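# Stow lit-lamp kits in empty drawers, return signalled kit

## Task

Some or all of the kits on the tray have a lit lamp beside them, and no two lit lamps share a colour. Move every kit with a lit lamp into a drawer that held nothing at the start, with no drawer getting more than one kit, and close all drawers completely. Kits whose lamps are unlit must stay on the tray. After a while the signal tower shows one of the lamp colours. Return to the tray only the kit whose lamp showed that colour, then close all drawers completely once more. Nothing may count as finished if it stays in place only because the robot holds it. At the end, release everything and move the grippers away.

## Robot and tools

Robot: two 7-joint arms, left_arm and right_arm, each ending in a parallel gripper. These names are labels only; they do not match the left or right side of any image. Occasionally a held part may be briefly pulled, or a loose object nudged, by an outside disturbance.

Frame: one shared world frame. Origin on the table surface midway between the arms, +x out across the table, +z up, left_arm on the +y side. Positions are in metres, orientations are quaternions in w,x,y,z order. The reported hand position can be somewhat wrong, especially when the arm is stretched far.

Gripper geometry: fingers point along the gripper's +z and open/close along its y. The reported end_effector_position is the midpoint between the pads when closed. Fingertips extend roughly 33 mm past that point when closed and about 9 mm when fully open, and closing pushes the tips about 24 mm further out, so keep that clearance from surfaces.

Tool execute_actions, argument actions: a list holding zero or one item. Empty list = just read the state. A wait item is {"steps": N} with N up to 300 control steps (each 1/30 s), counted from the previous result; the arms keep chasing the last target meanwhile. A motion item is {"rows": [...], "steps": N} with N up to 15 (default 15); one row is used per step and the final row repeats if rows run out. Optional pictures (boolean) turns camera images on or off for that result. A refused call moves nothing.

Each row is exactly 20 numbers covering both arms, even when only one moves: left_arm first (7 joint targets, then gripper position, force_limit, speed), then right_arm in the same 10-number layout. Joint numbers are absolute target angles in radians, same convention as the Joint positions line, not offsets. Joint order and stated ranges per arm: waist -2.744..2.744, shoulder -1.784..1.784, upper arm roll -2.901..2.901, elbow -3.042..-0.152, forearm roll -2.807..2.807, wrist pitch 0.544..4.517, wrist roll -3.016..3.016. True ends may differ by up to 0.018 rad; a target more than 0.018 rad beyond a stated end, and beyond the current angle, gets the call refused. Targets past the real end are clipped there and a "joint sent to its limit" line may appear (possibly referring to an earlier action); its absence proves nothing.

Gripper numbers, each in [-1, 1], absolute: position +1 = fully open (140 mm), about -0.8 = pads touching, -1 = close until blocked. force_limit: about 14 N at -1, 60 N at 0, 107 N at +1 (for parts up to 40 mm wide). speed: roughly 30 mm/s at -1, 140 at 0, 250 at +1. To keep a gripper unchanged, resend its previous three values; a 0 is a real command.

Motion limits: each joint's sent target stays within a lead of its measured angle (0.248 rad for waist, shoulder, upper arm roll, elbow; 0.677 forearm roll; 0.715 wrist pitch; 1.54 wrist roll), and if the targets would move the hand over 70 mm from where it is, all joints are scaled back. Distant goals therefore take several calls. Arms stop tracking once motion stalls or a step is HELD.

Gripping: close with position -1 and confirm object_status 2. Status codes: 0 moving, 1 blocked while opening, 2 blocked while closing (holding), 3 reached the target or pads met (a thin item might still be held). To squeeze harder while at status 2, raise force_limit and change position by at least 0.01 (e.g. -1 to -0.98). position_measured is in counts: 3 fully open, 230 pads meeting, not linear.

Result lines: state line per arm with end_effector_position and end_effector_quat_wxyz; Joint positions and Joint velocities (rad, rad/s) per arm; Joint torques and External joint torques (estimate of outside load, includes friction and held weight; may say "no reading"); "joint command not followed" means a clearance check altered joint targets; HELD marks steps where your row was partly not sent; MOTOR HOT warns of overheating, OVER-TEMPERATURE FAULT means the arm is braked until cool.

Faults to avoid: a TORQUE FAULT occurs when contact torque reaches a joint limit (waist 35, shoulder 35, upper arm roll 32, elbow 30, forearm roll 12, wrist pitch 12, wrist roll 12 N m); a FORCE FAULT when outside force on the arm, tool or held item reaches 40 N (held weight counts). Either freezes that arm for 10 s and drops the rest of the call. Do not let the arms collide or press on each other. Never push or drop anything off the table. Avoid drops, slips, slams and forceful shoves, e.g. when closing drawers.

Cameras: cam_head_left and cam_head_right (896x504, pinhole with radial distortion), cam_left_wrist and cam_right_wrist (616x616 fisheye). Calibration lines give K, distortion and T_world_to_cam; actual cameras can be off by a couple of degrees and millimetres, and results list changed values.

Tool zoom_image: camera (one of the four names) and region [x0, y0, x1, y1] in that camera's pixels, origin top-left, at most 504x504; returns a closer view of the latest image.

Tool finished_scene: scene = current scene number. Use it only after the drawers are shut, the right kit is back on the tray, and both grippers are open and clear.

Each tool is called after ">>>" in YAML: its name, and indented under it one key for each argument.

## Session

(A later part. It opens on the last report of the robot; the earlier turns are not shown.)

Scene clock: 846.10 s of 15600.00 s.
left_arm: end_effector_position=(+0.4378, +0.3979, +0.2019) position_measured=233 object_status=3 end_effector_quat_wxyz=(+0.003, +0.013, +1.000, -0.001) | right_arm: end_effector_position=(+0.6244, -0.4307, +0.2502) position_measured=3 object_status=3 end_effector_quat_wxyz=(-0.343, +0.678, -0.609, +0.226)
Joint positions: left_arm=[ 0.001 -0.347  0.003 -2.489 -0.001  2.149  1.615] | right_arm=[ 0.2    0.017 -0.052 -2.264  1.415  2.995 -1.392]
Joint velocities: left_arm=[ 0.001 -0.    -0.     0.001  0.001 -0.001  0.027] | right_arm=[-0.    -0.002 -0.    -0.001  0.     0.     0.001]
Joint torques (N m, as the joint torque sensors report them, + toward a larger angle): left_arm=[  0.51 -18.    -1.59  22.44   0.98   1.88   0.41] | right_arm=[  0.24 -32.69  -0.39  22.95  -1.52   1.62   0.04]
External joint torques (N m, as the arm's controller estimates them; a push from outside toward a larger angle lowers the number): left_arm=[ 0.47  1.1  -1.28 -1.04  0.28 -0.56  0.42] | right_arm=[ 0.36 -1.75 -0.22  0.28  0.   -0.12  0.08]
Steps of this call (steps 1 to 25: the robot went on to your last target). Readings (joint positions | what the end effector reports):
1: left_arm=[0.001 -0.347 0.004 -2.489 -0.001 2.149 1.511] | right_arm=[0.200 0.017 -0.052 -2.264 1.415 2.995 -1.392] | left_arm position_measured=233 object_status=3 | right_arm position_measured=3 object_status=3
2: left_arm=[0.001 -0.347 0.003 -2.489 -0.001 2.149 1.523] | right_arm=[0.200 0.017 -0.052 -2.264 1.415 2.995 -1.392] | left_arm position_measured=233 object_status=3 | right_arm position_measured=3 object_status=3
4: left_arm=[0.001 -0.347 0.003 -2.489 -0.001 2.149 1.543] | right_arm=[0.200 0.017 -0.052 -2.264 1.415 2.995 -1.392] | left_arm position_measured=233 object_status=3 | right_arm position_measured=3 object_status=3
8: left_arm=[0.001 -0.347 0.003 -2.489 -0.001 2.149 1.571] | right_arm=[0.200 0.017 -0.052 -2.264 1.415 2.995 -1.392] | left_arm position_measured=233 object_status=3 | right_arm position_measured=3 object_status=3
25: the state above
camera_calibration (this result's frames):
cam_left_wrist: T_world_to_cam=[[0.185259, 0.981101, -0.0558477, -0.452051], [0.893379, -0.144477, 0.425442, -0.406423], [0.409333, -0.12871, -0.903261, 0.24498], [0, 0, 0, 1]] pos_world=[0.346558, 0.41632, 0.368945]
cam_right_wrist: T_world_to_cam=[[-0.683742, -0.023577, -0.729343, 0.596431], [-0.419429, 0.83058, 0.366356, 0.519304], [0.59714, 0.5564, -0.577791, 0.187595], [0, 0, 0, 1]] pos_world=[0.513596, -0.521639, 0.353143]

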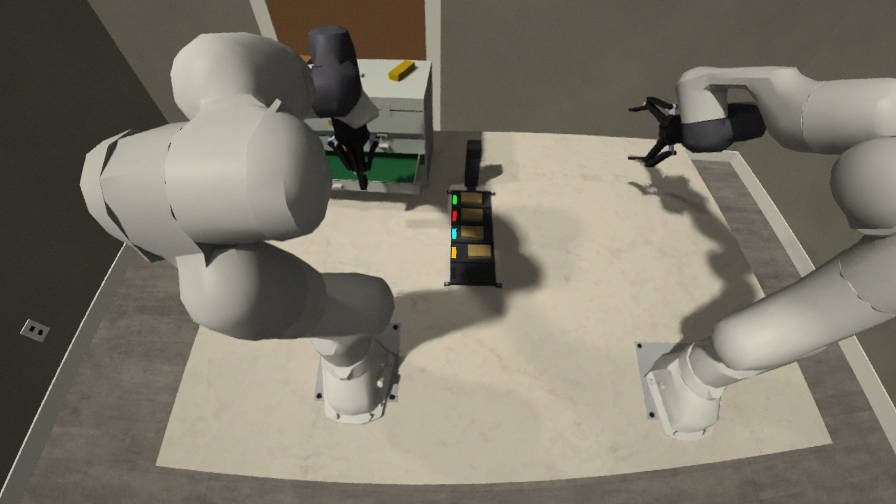

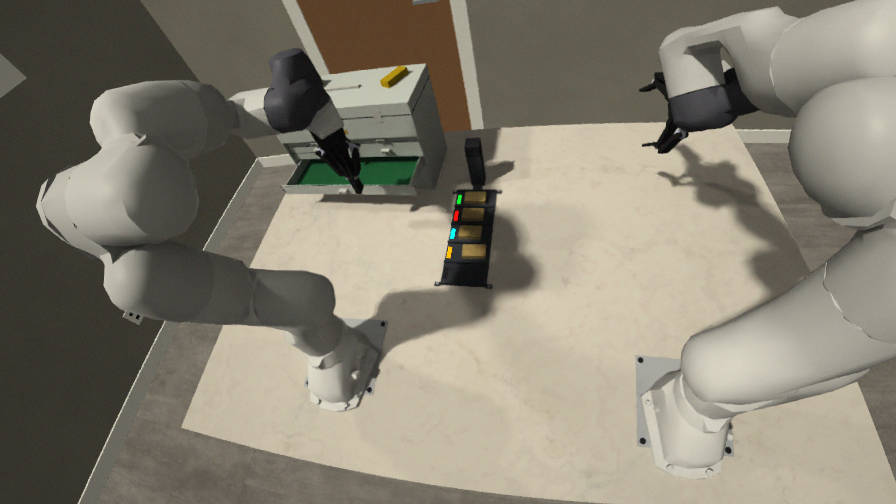

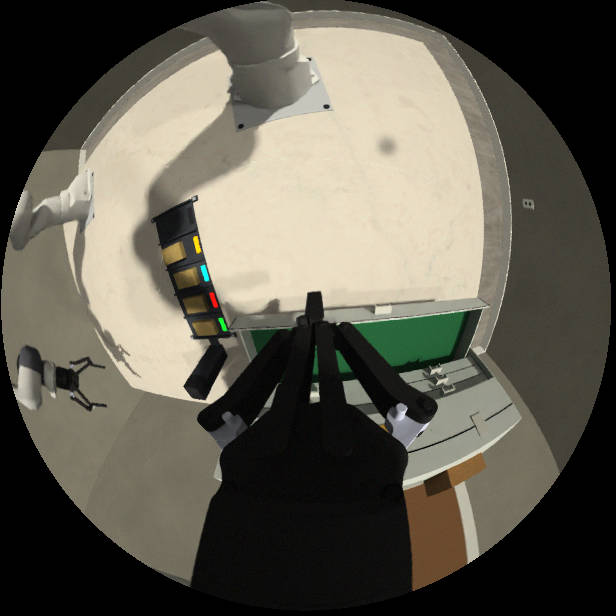

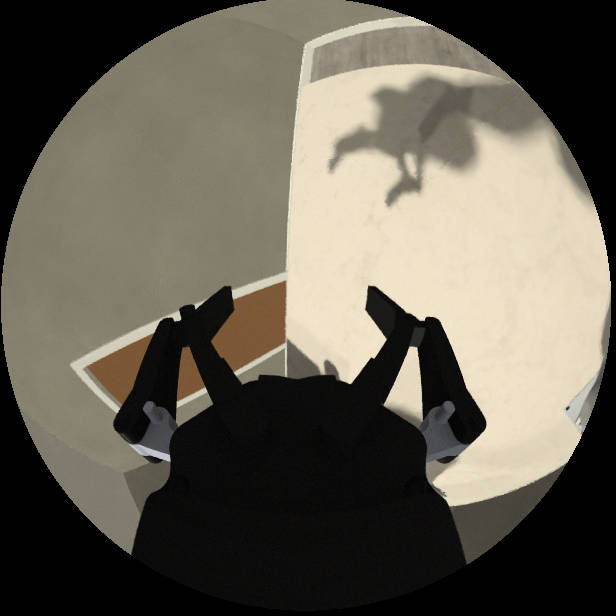

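>>> execute_actions:
  actions:
    - {"rows":[[-0.4,-0.32,0,-2.47,0,2.147,1.2,0.15,0,0,0.2,0.017,-0.05,-2.264,1.415,2.995,-1.392,1,0,0]],"steps":15}
  pictures: false

>>> execute_actions:
  actions:
    - {"rows":[[-0.8,-0.306,0,-2.4534,0,2.147,0.795,0.15,0,0,0.2,0.017,-0.05,-2.264,1.415,2.995,-1.392,1,0,0]],"steps":15}
  pictures: false

>>> execute_actions:
  actions:
    - {"rows":[[-0.8,-0.21,0,-2.53,0,2.32,0.795,0.15,0,0,0.2,0.017,-0.05,-2.264,1.415,2.995,-1.392,1,0,0]],"steps":15}
  pictures: false

>>> execute_actions:
  actions:
    - {"rows":[[-0.8,-0.1163,0,-2.58,0,2.468,0.795,0.15,0,0,0.2,0.017,-0.05,-2.264,1.415,2.995,-1.392,1,0,0]],"steps":15}
  pictures: false

>>> execute_actions:
  actions:
    - {"rows":[[-0.8,-0.04,0,-2.597,0,2.561,0.795,0.15,0,0,0.2,0.017,-0.05,-2.264,1.415,2.995,-1.392,1,0,0]],"steps":15}
  pictures: false

>>> execute_actions:
  actions:
    - {"steps":25}

Scene clock: 888.30 s of 15600.00 s.
left_arm: end_effector_position=(+0.4107, +0.2274, +0.1994) position_measured=128 object_status=0 end_effector_quat_wxyz=(-0.000, +0.063, +0.998, +0.001) | right_arm: end_effector_position=(+0.6244, -0.4307, +0.2502) position_measured=3 object_status=3 end_effector_quat_wxyz=(-0.343, +0.678, -0.609, +0.226)
Joint positions: left_arm=[-0.397 -0.322 -0.005 -2.471 -0.     2.149  1.309] | right_arm=[ 0.2    0.017 -0.052 -2.264  1.415  2.995 -1.392]
Joint velocities: left_arm=[-0.003  0.     0.024  0.002  0.001 -0.    -0.339] | right_arm=[-0.001  0.001 -0.    -0.    -0.001  0.    -0.001]
Joint torques (N m, as the joint torque sensors report them, + toward a larger angle): left_arm=[ -2.41 -18.27   1.41  23.29   0.95   2.27  -0.28] | right_arm=[  0.16 -32.42  -0.27  22.88  -1.52   1.61   0.07]
External joint torques (N m, as the arm's controller estimates them; a push from outside toward a larger angle lowers the number): left_arm=[-2.49  1.6   1.6  -0.1   0.26 -0.17 -0.28] | right_arm=[ 0.12 -1.53 -0.25  0.2   0.02 -0.11  0.11]
Steps of this call (steps 1 to 30: the robot went on to your last target; steps 31 to 90: nothing new was sent; then 38.70 s passed at rest; steps 91 to 105: all 15 steps of this action). Readings (joint positions | what the end effector reports):
91: left_arm=[-0.031 -0.344 0.016 -2.487 -0.000 2.149 1.598] | right_arm=[0.200 0.017 -0.052 -2.264 1.415 2.995 -1.392] | left_arm position_measured=233 object_status=0 | right_arm position_measured=3 object_status=3
92: left_arm=[-0.075 -0.340 0.017 -2.483 -0.000 2.149 1.573] | right_arm=[0.200 0.017 -0.052 -2.264 1.415 2.995 -1.392] | left_arm position_measured=231 object_status=0 | right_arm position_measured=3 object_status=3
94: left_arm=[-0.170 -0.333 0.014 -2.478 -0.000 2.149 1.528] | right_arm=[0.200 0.017 -0.052 -2.264 1.415 2.995 -1.392] | left_arm position_measured=211 object_status=0 | right_arm position_measured=3 object_status=3
98: left_arm=[-0.345 -0.324 -0.001 -2.472 -0.000 2.149 1.427] | right_arm=[0.200 0.017 -0.052 -2.264 1.415 2.995 -1.392] | left_arm position_measured=181 object_status=0 | right_arm position_measured=3 object_status=3
105: the state above

Scene clock: 888.80 s of 15600.00 s.
left_arm: end_effector_position=(+0.3195, +0.0801, +0.2009) position_measured=110 object_status=3 end_effector_quat_wxyz=(+0.001, +0.071, +0.997, -0.000) | right_arm: end_effector_position=(+0.6244, -0.4307, +0.2502) position_measured=3 object_status=3 end_effector_quat_wxyz=(-0.343, +0.678, -0.609, +0.226)
Joint positions: left_arm=[-0.797 -0.308 -0.005 -2.455  0.     2.149  0.926] | right_arm=[ 0.2    0.017 -0.052 -2.264  1.415  2.995 -1.392]
Joint velocities: left_arm=[-0.001 -0.     0.028 -0.001  0.001  0.    -0.413] | right_arm=[-0.     0.001  0.001 -0.001  0.    -0.001 -0.002]
Joint torques (N m, as the joint torque sensors report them, + toward a larger angle): left_arm=[ -2.46 -18.04   2.16  23.23   0.94   2.35  -0.39] | right_arm=[ -0.13 -32.33  -0.19  23.21  -1.54   1.66   0.05]
External joint torques (N m, as the arm's controller estimates them; a push from outside toward a larger angle lowers the number): left_arm=[-2.52  2.26  2.36 -0.06  0.26 -0.09 -0.4 ] | right_arm=[-0.13 -1.45 -0.13  0.56 -0.01 -0.06  0.09]
Steps of this call (steps 1 to 15: all 15 steps of this action). Readings (joint positions | what the end effector reports):
1: left_arm=[-0.430 -0.320 0.010 -2.469 0.000 2.149 1.276] | right_arm=[0.200 0.017 -0.052 -2.264 1.415 2.995 -1.392] | left_arm position_measured=120 object_status=0 | right_arm position_measured=3 object_status=3
2: left_arm=[-0.474 -0.318 0.013 -2.466 0.000 2.149 1.246] | right_arm=[0.200 0.017 -0.052 -2.264 1.415 2.995 -1.392] | left_arm position_measured=113 object_status=0 | right_arm position_measured=3 object_status=3
4: left_arm=[-0.569 -0.314 0.011 -2.461 0.000 2.149 1.191] | right_arm=[0.200 0.017 -0.052 -2.264 1.415 2.995 -1.392] | left_arm position_measured=110 object_status=0 | right_arm position_measured=3 object_status=3
8: left_arm=[-0.744 -0.309 -0.002 -2.455 0.000 2.149 1.069] | right_arm=[0.200 0.017 -0.052 -2.264 1.415 2.995 -1.392] | left_arm position_measured=110 object_status=0 | right_arm position_measured=3 object_status=3
15: the state above

Scene clock: 889.30 s of 15600.00 s.
left_arm: end_effector_position=(+0.3176, +0.0831, +0.1373) position_measured=110 object_status=3 end_effector_quat_wxyz=(-0.006, +0.020, +1.000, +0.006) | right_arm: end_effector_position=(+0.6244, -0.4307, +0.2502) position_measured=3 object_status=3 end_effector_quat_wxyz=(-0.343, +0.678, -0.609, +0.226)
Joint positions: left_arm=[-0.797 -0.208 -0.003 -2.531  0.     2.307  0.826] | right_arm=[ 0.2    0.017 -0.052 -2.264  1.415  2.995 -1.392]
Joint velocities: left_arm=[-0.001 -0.     0.001  0.001  0.     0.056 -0.08 ] | right_arm=[ 0.     0.001  0.    -0.    -0.    -0.     0.   ]
Joint torques (N m, as the joint torque sensors report them, + toward a larger angle): left_arm=[ -2.22 -23.59   1.8   22.07   0.86   3.29  -0.41] | right_arm=[  0.48 -32.67   0.    23.14  -1.54   1.62   0.03]
External joint torques (N m, as the arm's controller estimates them; a push from outside toward a larger angle lowers the number): left_arm=[-2.22 -1.33  1.96  0.25  0.28  0.9  -0.41] | right_arm=[ 0.46 -1.85  0.04  0.52 -0.01 -0.1   0.07]
Steps of this call (steps 1 to 15: all 15 steps of this action). Readings (joint positions | what the end effector reports):
1: left_arm=[-0.797 -0.297 -0.004 -2.464 0.000 2.180 0.913] | right_arm=[0.200 0.017 -0.052 -2.264 1.415 2.995 -1.392] | left_arm position_measured=110 object_status=3 | right_arm position_measured=3 object_status=3
2: left_arm=[-0.797 -0.274 -0.004 -2.480 0.000 2.207 0.902] | right_arm=[0.200 0.017 -0.052 -2.264 1.415 2.995 -1.392] | left_arm position_measured=110 object_status=3 | right_arm position_measured=3 object_status=3
4: left_arm=[-0.797 -0.232 -0.003 -2.512 0.000 2.241 0.882] | right_arm=[0.200 0.017 -0.052 -2.264 1.415 2.995 -1.392] | left_arm position_measured=110 object_status=3 | right_arm position_measured=3 object_status=3
8: left_arm=[-0.797 -0.208 -0.003 -2.532 0.000 2.279 0.853] | right_arm=[0.200 0.017 -0.052 -2.264 1.415 2.995 -1.392] | left_arm position_measured=110 object_status=3 | right_arm position_measured=3 object_status=3
15: the state above

Scene clock: 889.80 s of 15600.00 s.
left_arm: end_effector_position=(+0.3175, +0.0831, +0.0893) position_measured=110 object_status=3 end_effector_quat_wxyz=(-0.003, +0.011, +1.000, +0.004) | right_arm: end_effector_position=(+0.6244, -0.4307, +0.2502) position_measured=3 object_status=3 end_effector_quat_wxyz=(-0.343, +0.678, -0.609, +0.226)
Joint positions: left_arm=[-0.797 -0.116 -0.003 -2.581  0.     2.455  0.806] | right_arm=[ 0.2    0.017 -0.052 -2.264  1.415  2.995 -1.392]
Joint velocities: left_arm=[ 0.001 -0.     0.     0.001  0.001  0.051 -0.015] | right_arm=[-0.     0.     0.     0.    -0.     0.    -0.001]
Joint torques (N m, as the joint torque sensors report them, + toward a larger angle): left_arm=[ -2.08 -24.31   2.27  20.72   0.69   3.2   -0.27] | right_arm=[ -0.23 -32.67   0.11  23.03  -1.54   1.68   0.07]
External joint torques (N m, as the arm's controller estimates them; a push from outside toward a larger angle lowers the number): left_arm=[-2.14 -0.32  2.31  0.5   0.2   0.79 -0.27] | right_arm=[-0.26 -1.71  0.14  0.31  0.   -0.05  0.12]
Steps of this call (steps 1 to 15: all 15 steps of this action). Readings (joint positions | what the end effector reports):
1: left_arm=[-0.797 -0.196 -0.003 -2.536 0.000 2.336 0.823] | right_arm=[0.200 0.017 -0.052 -2.264 1.415 2.995 -1.392] | left_arm position_measured=110 object_status=3 | right_arm position_measured=3 object_status=3
2: left_arm=[-0.797 -0.174 -0.003 -2.545 0.000 2.361 0.821] | right_arm=[0.200 0.017 -0.052 -2.264 1.415 2.995 -1.392] | left_arm position_measured=110 object_status=3 | right_arm position_measured=3 object_status=3
4: left_arm=[-0.797 -0.137 -0.003 -2.567 0.000 2.393 0.817] | right_arm=[0.200 0.017 -0.052 -2.264 1.415 2.995 -1.392] | left_arm position_measured=110 object_status=3 | right_arm position_measured=3 object_status=3
8: left_arm=[-0.797 -0.116 -0.003 -2.581 0.000 2.429 0.812] | right_arm=[0.200 0.017 -0.052 -2.264 1.415 2.995 -1.392] | left_arm position_measured=110 object_status=3 | right_arm position_measured=3 object_status=3
15: the state above

Scene clock: 890.30 s of 15600.00 s.
left_arm: end_effector_position=(+0.3186, +0.0820, +0.0585) position_measured=110 object_status=3 end_effector_quat_wxyz=(-0.002, +0.009, +1.000, +0.002) | right_arm: end_effector_position=(+0.6244, -0.4307, +0.2502) position_measured=3 object_status=3 end_effector_quat_wxyz=(-0.343, +0.678, -0.609, +0.226)
Joint positions: left_arm=[-0.797 -0.041 -0.002 -2.598  0.     2.551  0.803] | right_arm=[ 0.2    0.017 -0.052 -2.264  1.415  2.995 -1.392]
Joint velocities: left_arm=[-0.001  0.001  0.001  0.001  0.001  0.033 -0.002] | right_arm=[-0.     0.     0.002 -0.    -0.001 -0.001  0.001]
Joint torques (N m, as the joint torque sensors report them, + toward a larger angle): left_arm=[ -2.24 -25.01   1.9   19.23   0.6    3.28  -0.3 ] | right_arm=[  0.02 -32.47  -0.03  22.79  -1.52   1.62   0.05]
External joint torques (N m, as the arm's controller estimates them; a push from outside toward a larger angle lowers the number): left_arm=[-2.26  0.34  1.92  0.2   0.16  0.85 -0.3 ] | right_arm=[-0.06 -1.57 -0.05  0.12  0.02 -0.1   0.09]
Steps of this call (steps 1 to 15: all 15 steps of this action). Readings (joint positions | what the end effector reports):
1: left_arm=[-0.797 -0.105 -0.002 -2.581 0.000 2.474 0.806] | right_arm=[0.200 0.017 -0.052 -2.264 1.415 2.995 -1.392] | left_arm position_measured=110 object_status=3 | right_arm position_measured=3 object_status=3
2: left_arm=[-0.797 -0.086 -0.002 -2.583 0.000 2.490 0.805] | right_arm=[0.200 0.017 -0.052 -2.264 1.415 2.995 -1.392] | left_arm position_measured=110 object_status=3 | right_arm position_measured=3 object_status=3
4: left_arm=[-0.797 -0.057 -0.002 -2.592 0.000 2.511 0.805] | right_arm=[0.200 0.017 -0.052 -2.264 1.415 2.995 -1.392] | left_arm position_measured=110 object_status=3 | right_arm position_measured=3 object_status=3
8: left_arm=[-0.797 -0.041 -0.002 -2.598 0.000 2.535 0.804] | right_arm=[0.200 0.017 -0.052 -2.264 1.415 2.995 -1.392] | left_arm position_measured=110 object_status=3 | right_arm position_measured=3 object_status=3
15: the state above

Scene clock: 891.13 s of 15600.00 s.
left_arm: end_effector_position=(+0.3198, +0.0808, +0.0589) position_measured=110 object_status=3 end_effector_quat_wxyz=(+0.000, +0.008, +1.000, +0.000) | right_arm: end_effector_position=(+0.6244, -0.4307, +0.2502) position_measured=3 object_status=3 end_effector_quat_wxyz=(-0.343, +0.678, -0.609, +0.226)
Joint positions: left_arm=[-0.797 -0.041 -0.002 -2.598  0.     2.557  0.802] | right_arm=[ 0.2    0.017 -0.052 -2.264  1.415  2.995 -1.392]
Joint velocities: left_arm=[ 0.    -0.001 -0.001 -0.001 -0.001 -0.    -0.001] | right_arm=[ 0.     0.    -0.001  0.001  0.     0.001  0.001]
Joint torques (N m, as the joint torque sensors report them, + toward a larger angle): left_arm=[ -2.21 -23.92   1.83  18.98   0.63   3.29  -0.23] | right_arm=[  0.1  -32.64  -0.07  22.86  -1.51   1.62   0.07]
External joint torques (N m, as the arm's controller estimates them; a push from outside toward a larger angle lowers the number): left_arm=[-2.14  1.55  1.93 -0.11  0.19  0.83 -0.23] | right_arm=[ 0.06 -1.76 -0.05  0.19  0.02 -0.1   0.11]
Steps of this call (steps 1 to 15: the robot went on to your last target; steps 16 to 25: nothing new was sent). Readings (joint positions | what the end effector reports):
1: left_arm=[-0.797 -0.041 -0.002 -2.598 0.000 2.552 0.803] | right_arm=[0.200 0.017 -0.052 -2.264 1.415 2.995 -1.392] | left_arm position_measured=110 object_status=3 | right_arm position_measured=3 object_status=3
2: left_arm=[-0.797 -0.041 -0.002 -2.598 0.000 2.553 0.802] | right_arm=[0.200 0.017 -0.052 -2.264 1.415 2.995 -1.392] | left_arm position_measured=110 object_status=3 | right_arm position_measured=3 object_status=3
4: left_arm=[-0.797 -0.041 -0.002 -2.598 0.000 2.554 0.802] | right_arm=[0.200 0.017 -0.052 -2.264 1.415 2.995 -1.392] | left_arm position_measured=110 object_status=3 | right_arm position_measured=3 object_status=3
8: left_arm=[-0.797 -0.041 -0.002 -2.598 0.000 2.556 0.802] | right_arm=[0.200 0.017 -0.052 -2.264 1.415 2.995 -1.392] | left_arm position_measured=110 object_status=3 | right_arm position_measured=3 object_status=3
25: the state above
All arms were judged still, so your last target was given up. Only a new action makes them travel on or press farther. Fingers that are still opening or closing keep moving.
camera_calibration (this result's frames):
cam_left_wrist: T_world_to_cam=[[0.175185, 0.982956, -0.0557371, -0.123939], [0.897576, -0.136193, 0.419296, -0.287612], [0.404559, -0.123483, -0.906137, 0.124607], [0, 0, 0, 1]] pos_world=[0.229455, 0.0980432, 0.226598]
cam_right_wrist: T_world_to_cam=[[-0.683742, -0.0235781, -0.729343, 0.596431], [-0.419431, 0.830579, 0.366356, 0.519303], [0.597139, 0.556402, -0.577791, 0.187595], [0, 0, 0, 1]] pos_world=[0.513597, -0.521638, 0.353143]

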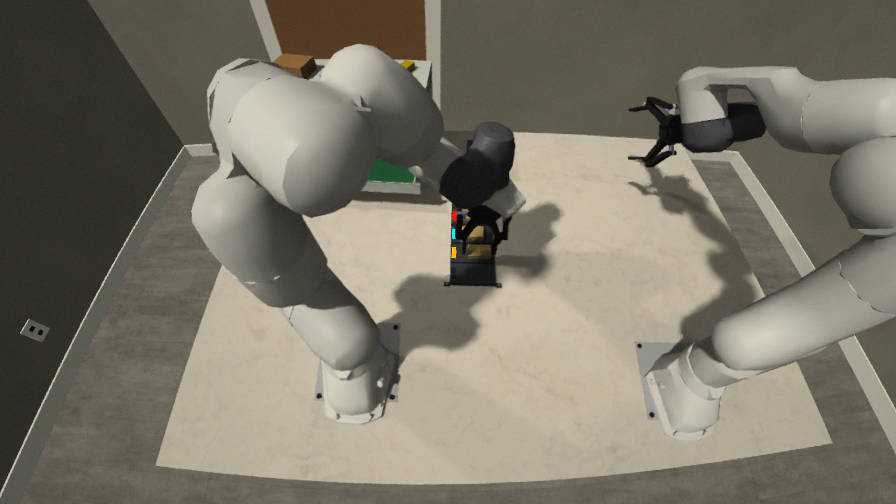

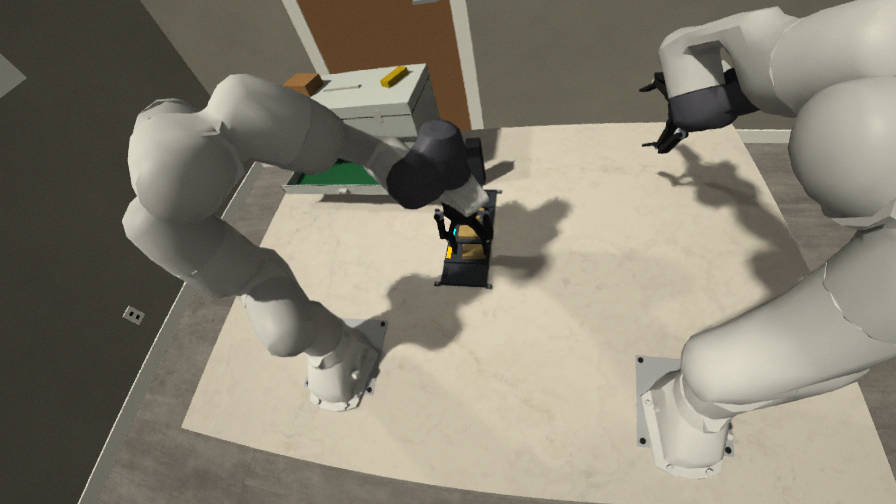

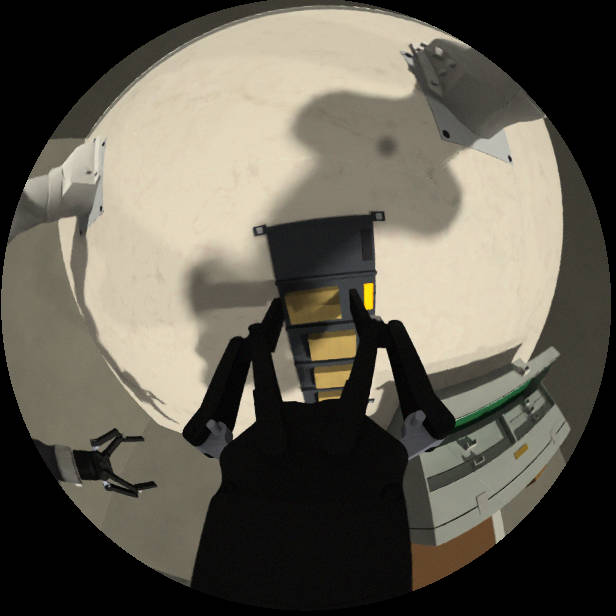

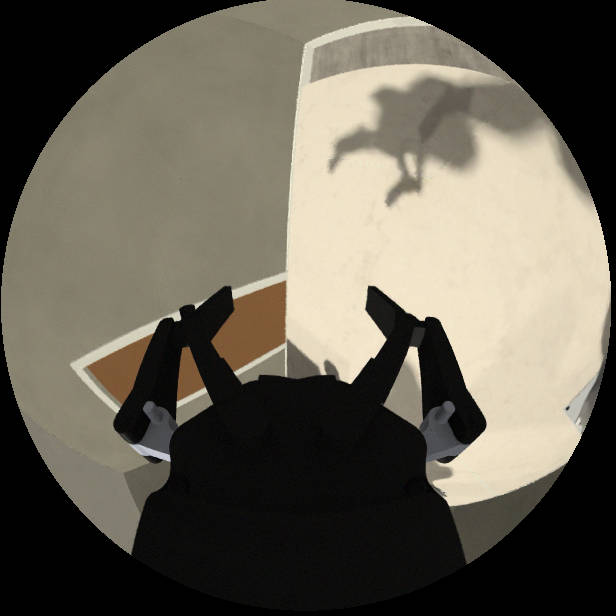

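>>> execute_actions:
  actions:
    - {"rows":[[-0.812,-0.035,0,-2.593,0,2.561,0.785,0.25,0,0,0.2,0.017,-0.05,-2.264,1.415,2.995,-1.392,1,0,0]],"steps":15}
  pictures: false

>>> execute_actions:
  actions:
    - {"rows":[[-0.812,0.022,0,-2.599,0,2.625,0.785,0.25,0,0,0.2,0.017,-0.05,-2.264,1.415,2.995,-1.392,1,0,0]],"steps":15}
  pictures: false

>>> execute_actions:
  actions:
    - {"steps":20}

Scene clock: 901.30 s of 15600.00 s.
left_arm: end_effector_position=(+0.3171, +0.0768, +0.0584) position_measured=98 object_status=3 end_effector_quat_wxyz=(-0.000, +0.010, +1.000, +0.000) | right_arm: end_effector_position=(+0.6244, -0.4307, +0.2502) position_measured=3 object_status=3 end_effector_quat_wxyz=(-0.343, +0.678, -0.609, +0.226)
Joint positions: left_arm=[-0.809 -0.037 -0.001 -2.595  0.     2.557  0.794] | right_arm=[ 0.2    0.017 -0.052 -2.264  1.415  2.995 -1.392]
Joint velocities: left_arm=[ 0.002  0.    -0.     0.     0.     0.    -0.006] | right_arm=[ 0.001 -0.001  0.001  0.001  0.    -0.     0.002]
Joint torques (N m, as the joint torque sensors report them, + toward a larger angle): left_arm=[ -2.15 -23.99   1.4   19.65   0.7    3.16  -0.27] | right_arm=[  0.4  -32.76  -0.43  23.22  -1.54   1.62   0.  ]
External joint torques (N m, as the arm's controller estimates them; a push from outside toward a larger angle lowers the number): left_arm=[-2.18  1.59  1.41  0.59  0.27  0.7  -0.27] | right_arm=[ 0.42 -1.81 -0.36  0.54  0.   -0.11  0.05]
Steps of this call (steps 1 to 90: nothing new was sent; then 6.67 s passed at rest; steps 91 to 105: all 15 steps of this action). Readings (joint positions | what the end effector reports):
91: left_arm=[-0.800 -0.040 -0.001 -2.597 0.000 2.557 0.801] | right_arm=[0.200 0.017 -0.052 -2.264 1.415 2.995 -1.392] | left_arm position_measured=110 object_status=0 | right_arm position_measured=3 object_status=3
92: left_arm=[-0.802 -0.039 -0.001 -2.596 0.000 2.557 0.800] | right_arm=[0.200 0.017 -0.052 -2.264 1.415 2.995 -1.392] | left_arm position_measured=103 object_status=0 | right_arm position_measured=3 object_status=3
94: left_arm=[-0.807 -0.038 -0.001 -2.595 0.000 2.557 0.798] | right_arm=[0.200 0.017 -0.052 -2.264 1.415 2.995 -1.392] | left_arm position_measured=98 object_status=0 | right_arm position_measured=3 object_status=3
98: left_arm=[-0.809 -0.037 -0.001 -2.595 0.000 2.557 0.796] | right_arm=[0.200 0.017 -0.052 -2.264 1.415 2.995 -1.392] | left_arm position_measured=98 object_status=0 | right_arm position_measured=3 object_status=3
105: the state above

Scene clock: 901.80 s of 15600.00 s.
left_arm: end_effector_position=(+0.3169, +0.0769, +0.0366) position_measured=98 object_status=3 end_effector_quat_wxyz=(-0.001, +0.009, +1.000, +0.001) | right_arm: end_effector_position=(+0.6244, -0.4307, +0.2502) position_measured=3 object_status=3 end_effector_quat_wxyz=(-0.343, +0.678, -0.609, +0.226)
Joint positions: left_arm=[-0.809  0.02  -0.001 -2.6    0.     2.617  0.792] | right_arm=[ 0.2    0.017 -0.052 -2.264  1.415  2.995 -1.392]
Joint velocities: left_arm=[-0.001 -0.001 -0.001 -0.     0.001  0.022 -0.002] | right_arm=[ 0.     0.001 -0.001 -0.    -0.     0.     0.   ]
Joint torques (N m, as the joint torque sensors report them, + toward a larger angle): left_arm=[ -2.02 -25.12   0.68  17.87   0.52   3.35  -0.21] | right_arm=[  0.38 -32.43  -0.17  22.97  -1.5    1.63   0.02]
External joint torques (N m, as the arm's controller estimates them; a push from outside toward a larger angle lowers the number): left_arm=[-1.91  1.49  0.76 -0.25  0.11  0.9  -0.21] | right_arm=[ 0.37 -1.61 -0.13  0.34  0.03 -0.09  0.06]
Steps of this call (steps 1 to 15: all 15 steps of this action). Readings (joint positions | what the end effector reports):
1: left_arm=[-0.809 -0.028 -0.001 -2.593 0.000 2.569 0.794] | right_arm=[0.200 0.017 -0.052 -2.264 1.415 2.995 -1.392] | left_arm position_measured=98 object_status=3 | right_arm position_measured=3 object_status=3
2: left_arm=[-0.809 -0.013 -0.001 -2.593 0.000 2.579 0.793] | right_arm=[0.200 0.017 -0.052 -2.264 1.415 2.995 -1.392] | left_arm position_measured=98 object_status=3 | right_arm position_measured=3 object_status=3
4: left_arm=[-0.809 0.009 -0.001 -2.597 0.000 2.592 0.793] | right_arm=[0.200 0.017 -0.052 -2.264 1.415 2.995 -1.392] | left_arm position_measured=98 object_status=3 | right_arm position_measured=3 object_status=3
8: left_arm=[-0.809 0.020 -0.001 -2.600 0.000 2.607 0.793] | right_arm=[0.200 0.017 -0.052 -2.264 1.415 2.995 -1.392] | left_arm position_measured=98 object_status=3 | right_arm position_measured=3 object_status=3
15: the state above

Scene clock: 902.47 s of 15600.00 s.
left_arm: end_effector_position=(+0.3176, +0.0761, +0.0369) position_measured=98 object_status=3 end_effector_quat_wxyz=(+0.000, +0.009, +1.000, -0.000) | right_arm: end_effector_position=(+0.6244, -0.4307, +0.2502) position_measured=3 object_status=3 end_effector_quat_wxyz=(-0.343, +0.678, -0.609, +0.226)
Joint positions: left_arm=[-0.809  0.02  -0.001 -2.6    0.     2.621  0.792] | right_arm=[ 0.2    0.017 -0.052 -2.264  1.415  2.995 -1.392]
Joint velocities: left_arm=[-0.001 -0.001  0.     0.     0.001  0.     0.001] | right_arm=[-0.001  0.     0.     0.    -0.001 -0.    -0.   ]
Joint torques (N m, as the joint torque sensors report them, + toward a larger angle): left_arm=[ -2.54 -25.26   0.84  17.7    0.64   3.25  -0.35] | right_arm=[  0.06 -32.47  -0.26  23.37  -1.5    1.68   0.03]
External joint torques (N m, as the arm's controller estimates them; a push from outside toward a larger angle lowers the number): left_arm=[-2.55  1.36  0.81 -0.4   0.25  0.79 -0.35] | right_arm=[ 0.06 -1.53 -0.2   0.65  0.04 -0.05  0.08]
Steps of this call (steps 1 to 15: the robot went on to your last target; steps 16 to 20: nothing new was sent). Readings (joint positions | what the end effector reports):
1: left_arm=[-0.809 0.020 -0.001 -2.600 0.000 2.618 0.792] | right_arm=[0.200 0.017 -0.052 -2.264 1.415 2.995 -1.392] | left_arm position_measured=98 object_status=3 | right_arm position_measured=3 object_status=3
2: left_arm=[-0.809 0.020 -0.001 -2.600 0.000 2.619 0.792] | right_arm=[0.200 0.017 -0.052 -2.264 1.415 2.995 -1.392] | left_arm position_measured=98 object_status=3 | right_arm position_measured=3 object_status=3
4: left_arm=[-0.809 0.020 -0.001 -2.600 0.000 2.619 0.792] | right_arm=[0.200 0.017 -0.052 -2.264 1.415 2.995 -1.392] | left_arm position_measured=98 object_status=3 | right_arm position_measured=3 object_status=3
8: left_arm=[-0.809 0.020 -0.001 -2.600 0.000 2.620 0.792] | right_arm=[0.200 0.017 -0.052 -2.264 1.415 2.995 -1.392] | left_arm position_measured=98 object_status=3 | right_arm position_measured=3 object_status=3
20: the state above
All arms were judged still, so your last target was given up. Only a new action makes them travel on or press farther. Fingers that are still opening or closing keep moving.
camera_calibration (this result's frames):
cam_left_wrist: T_world_to_cam=[[0.176014, 0.982778, -0.0562783, -0.120439], [0.897284, -0.136665, 0.419768, -0.276998], [0.404847, -0.124383, -0.905885, 0.104928], [0, 0, 0, 1]] pos_world=[0.227265, 0.0935604, 0.204549]
cam_right_wrist: T_world_to_cam=[[-0.683742, -0.0235827, -0.729343, 0.596429], [-0.419437, 0.830576, 0.366356, 0.519302], [0.597135, 0.556406, -0.577791, 0.187597], [0, 0, 0, 1]] pos_world=[0.513597, -0.521634, 0.353144]

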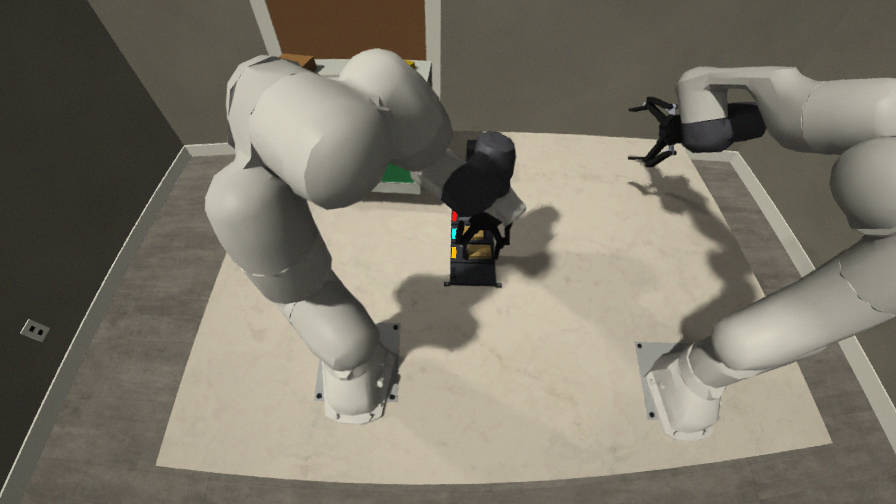

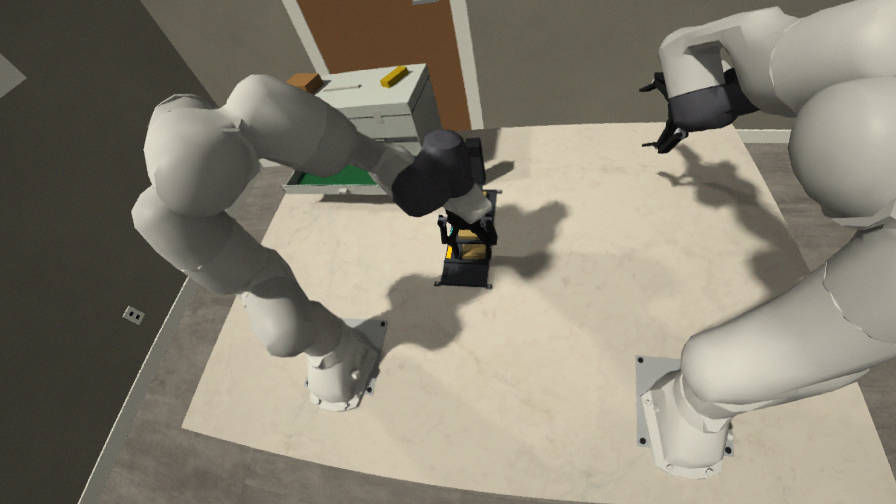

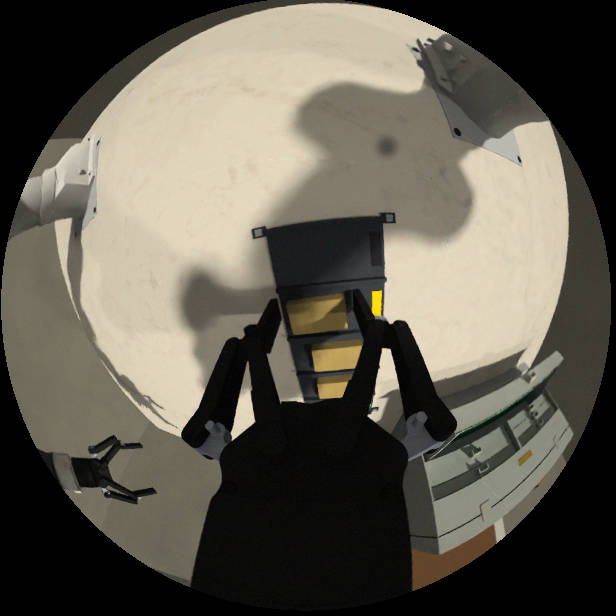

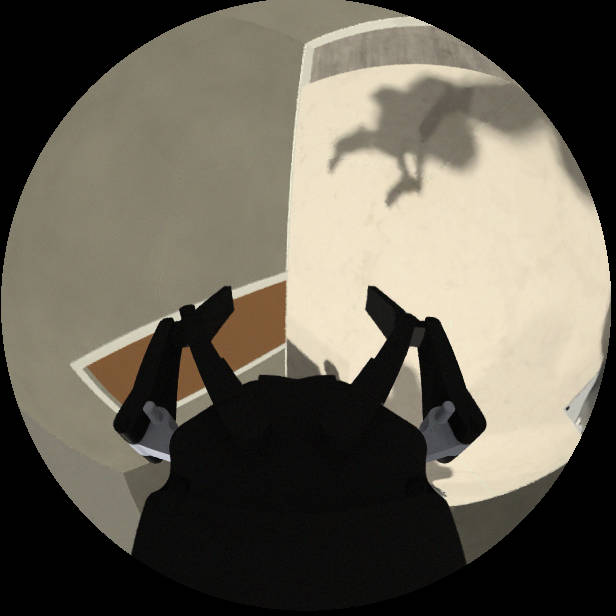

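>>> execute_actions:
  actions:
    - {"rows":[[-0.812,0.022,0,-2.599,0,2.625,0.785,-1,0,-0.7,0.2,0.017,-0.05,-2.264,1.415,2.995,-1.392,1,0,0]],"steps":15}
  pictures: false

>>> execute_actions:
  actions:
    - {"steps":12}

Scene clock: 908.60 s of 15600.00 s.
left_arm: end_effector_position=(+0.3180, +0.0757, +0.0375) position_measured=134 object_status=0 end_effector_quat_wxyz=(+0.001, +0.008, +1.000, -0.001) | right_arm: end_effector_position=(+0.6244, -0.4307, +0.2502) position_measured=3 object_status=3 end_effector_quat_wxyz=(-0.343, +0.678, -0.609, +0.226)
Joint positions: left_arm=[-0.809  0.019 -0.001 -2.599  0.     2.621  0.791] | right_arm=[ 0.2    0.017 -0.052 -2.264  1.415  2.995 -1.392]
Joint velocities: left_arm=[ 0.     0.001  0.001 -0.001  0.    -0.    -0.001] | right_arm=[-0.002 -0.001 -0.003 -0.     0.    -0.001  0.001]
Joint torques (N m, as the joint torque sensors report them, + toward a larger angle): left_arm=[ -2.35 -24.81   1.36  18.09   0.6    3.17  -0.2 ] | right_arm=[ -0.03 -32.95  -0.51  22.87  -1.57   1.63   0.04]
External joint torques (N m, as the arm's controller estimates them; a push from outside toward a larger angle lowers the number): left_arm=[-2.35  1.67  1.34  0.04  0.21  0.73 -0.2 ] | right_arm=[ 0.14 -2.09 -0.27  0.24 -0.05 -0.11  0.08]
Steps of this call (steps 1 to 90: nothing new was sent; then 2.63 s passed at rest; steps 91 to 105: all 15 steps of this action). Readings (joint positions | what the end effector reports):
91: left_arm=[-0.809 0.020 -0.001 -2.600 0.000 2.621 0.792] | right_arm=[0.200 0.017 -0.052 -2.264 1.415 2.995 -1.392] | left_arm position_measured=98 object_status=0 | right_arm position_measured=3 object_status=3
92: left_arm=[-0.809 0.020 -0.001 -2.600 0.000 2.621 0.792] | right_arm=[0.200 0.017 -0.052 -2.264 1.415 2.995 -1.392] | left_arm position_measured=101 object_status=0 | right_arm position_measured=3 object_status=3
94: left_arm=[-0.809 0.020 -0.001 -2.600 0.000 2.621 0.792] | right_arm=[0.200 0.017 -0.052 -2.264 1.415 2.995 -1.392] | left_arm position_measured=108 object_status=0 | right_arm position_measured=3 object_status=3
98: left_arm=[-0.809 0.020 -0.001 -2.600 0.000 2.621 0.792] | right_arm=[0.200 0.017 -0.052 -2.264 1.415 2.995 -1.392] | left_arm position_measured=121 object_status=0 | right_arm position_measured=3 object_status=3
105: the state above

Scene clock: 909.00 s of 15600.00 s.
left_arm: end_effector_position=(+0.3180, +0.0757, +0.0375) position_measured=134 object_status=2 end_effector_quat_wxyz=(+0.001, +0.008, +1.000, -0.001) | right_arm: end_effector_position=(+0.6244, -0.4307, +0.2502) position_measured=3 object_status=3 end_effector_quat_wxyz=(-0.343, +0.678, -0.609, +0.226)
Joint positions: left_arm=[-0.809  0.019 -0.001 -2.599  0.     2.621  0.791] | right_arm=[ 0.2    0.017 -0.052 -2.264  1.415  2.995 -1.392]
Joint velocities: left_arm=[-0.001 -0.    -0.001  0.001 -0.002 -0.001 -0.002] | right_arm=[-0.001 -0.001  0.     0.001 -0.001 -0.     0.   ]
Joint torques (N m, as the joint torque sensors report them, + toward a larger angle): left_arm=[ -2.22 -25.26   1.13  18.58   0.57   3.26  -0.29] | right_arm=[  0.18 -32.71  -0.44  23.06  -1.58   1.62   0.04]
External joint torques (N m, as the arm's controller estimates them; a push from outside toward a larger angle lowers the number): left_arm=[-2.16  1.29  1.18  0.47  0.17  0.81 -0.29] | right_arm=[ 0.25 -1.76 -0.31  0.35 -0.05 -0.12  0.08]
Steps of this call (steps 1 to 12: the robot went on to your last target). Readings (joint positions | what the end effector reports):
1: left_arm=[-0.809 0.019 -0.001 -2.599 0.000 2.621 0.791] | right_arm=[0.200 0.017 -0.052 -2.264 1.415 2.995 -1.392] | left_arm position_measured=134 object_status=0 | right_arm position_measured=3 object_status=3
2: left_arm=[-0.809 0.019 -0.001 -2.599 0.000 2.621 0.791] | right_arm=[0.200 0.017 -0.052 -2.264 1.415 2.995 -1.392] | left_arm position_measured=134 object_status=2 | right_arm position_measured=3 object_status=3
4: left_arm=[-0.809 0.019 -0.001 -2.599 0.000 2.621 0.791] | right_arm=[0.200 0.017 -0.052 -2.264 1.415 2.995 -1.392] | left_arm position_measured=134 object_status=2 | right_arm position_measured=3 object_status=3
8: left_arm=[-0.809 0.019 -0.001 -2.599 0.000 2.621 0.791] | right_arm=[0.200 0.017 -0.052 -2.264 1.415 2.995 -1.392] | left_arm position_measured=134 object_status=2 | right_arm position_measured=3 object_status=3
12: the state above
camera_calibration (this result's frames):
cam_left_wrist: T_world_to_cam=[[0.175673, 0.982787, -0.0571666, -0.119926], [0.896888, -0.135837, 0.42088, -0.277594], [0.40587, -0.125209, -0.905313, 0.104995], [0, 0, 0, 1]] pos_world=[0.227425, 0.0933002, 0.205032]
cam_right_wrist: T_world_to_cam=[[-0.683742, -0.0235857, -0.729343, 0.596428], [-0.41944, 0.830574, 0.366356, 0.519301], [0.597132, 0.556409, -0.577791, 0.187597], [0, 0, 0, 1]] pos_world=[0.513598, -0.521631, 0.353144]

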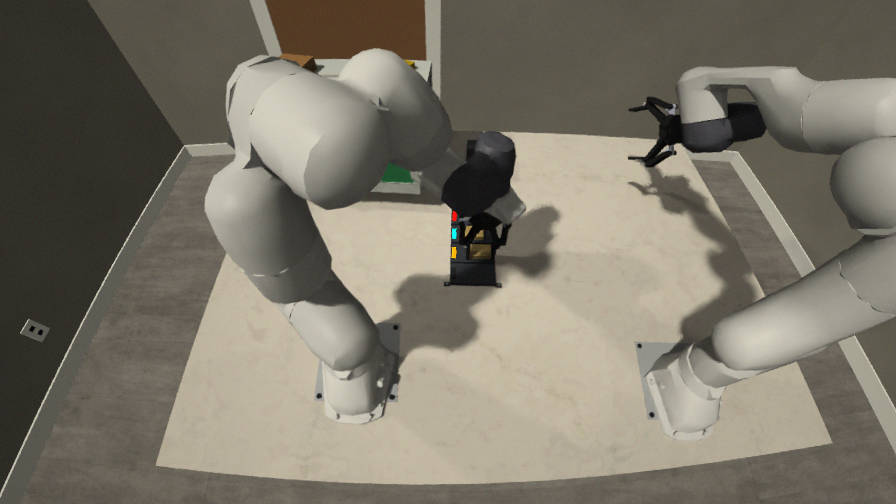

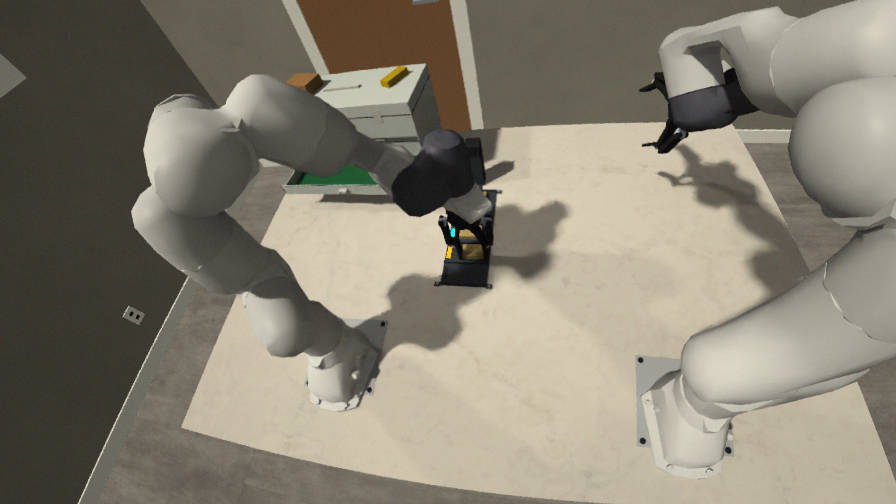

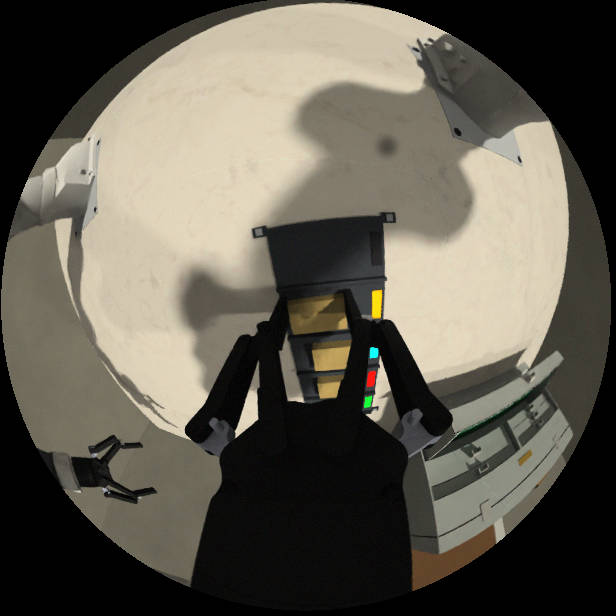

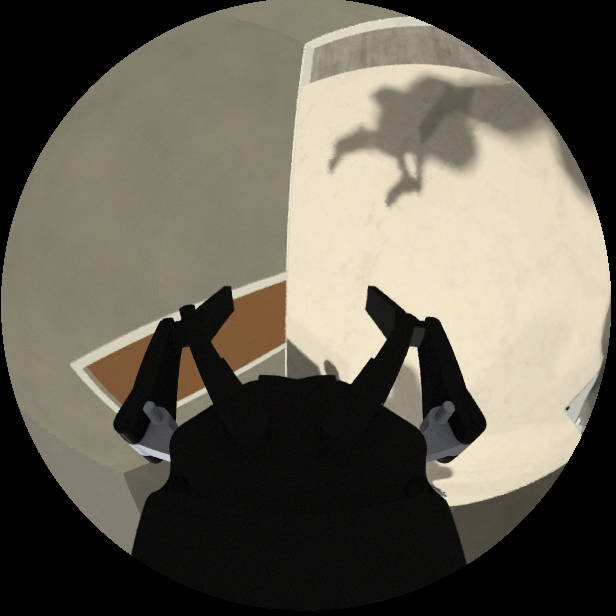

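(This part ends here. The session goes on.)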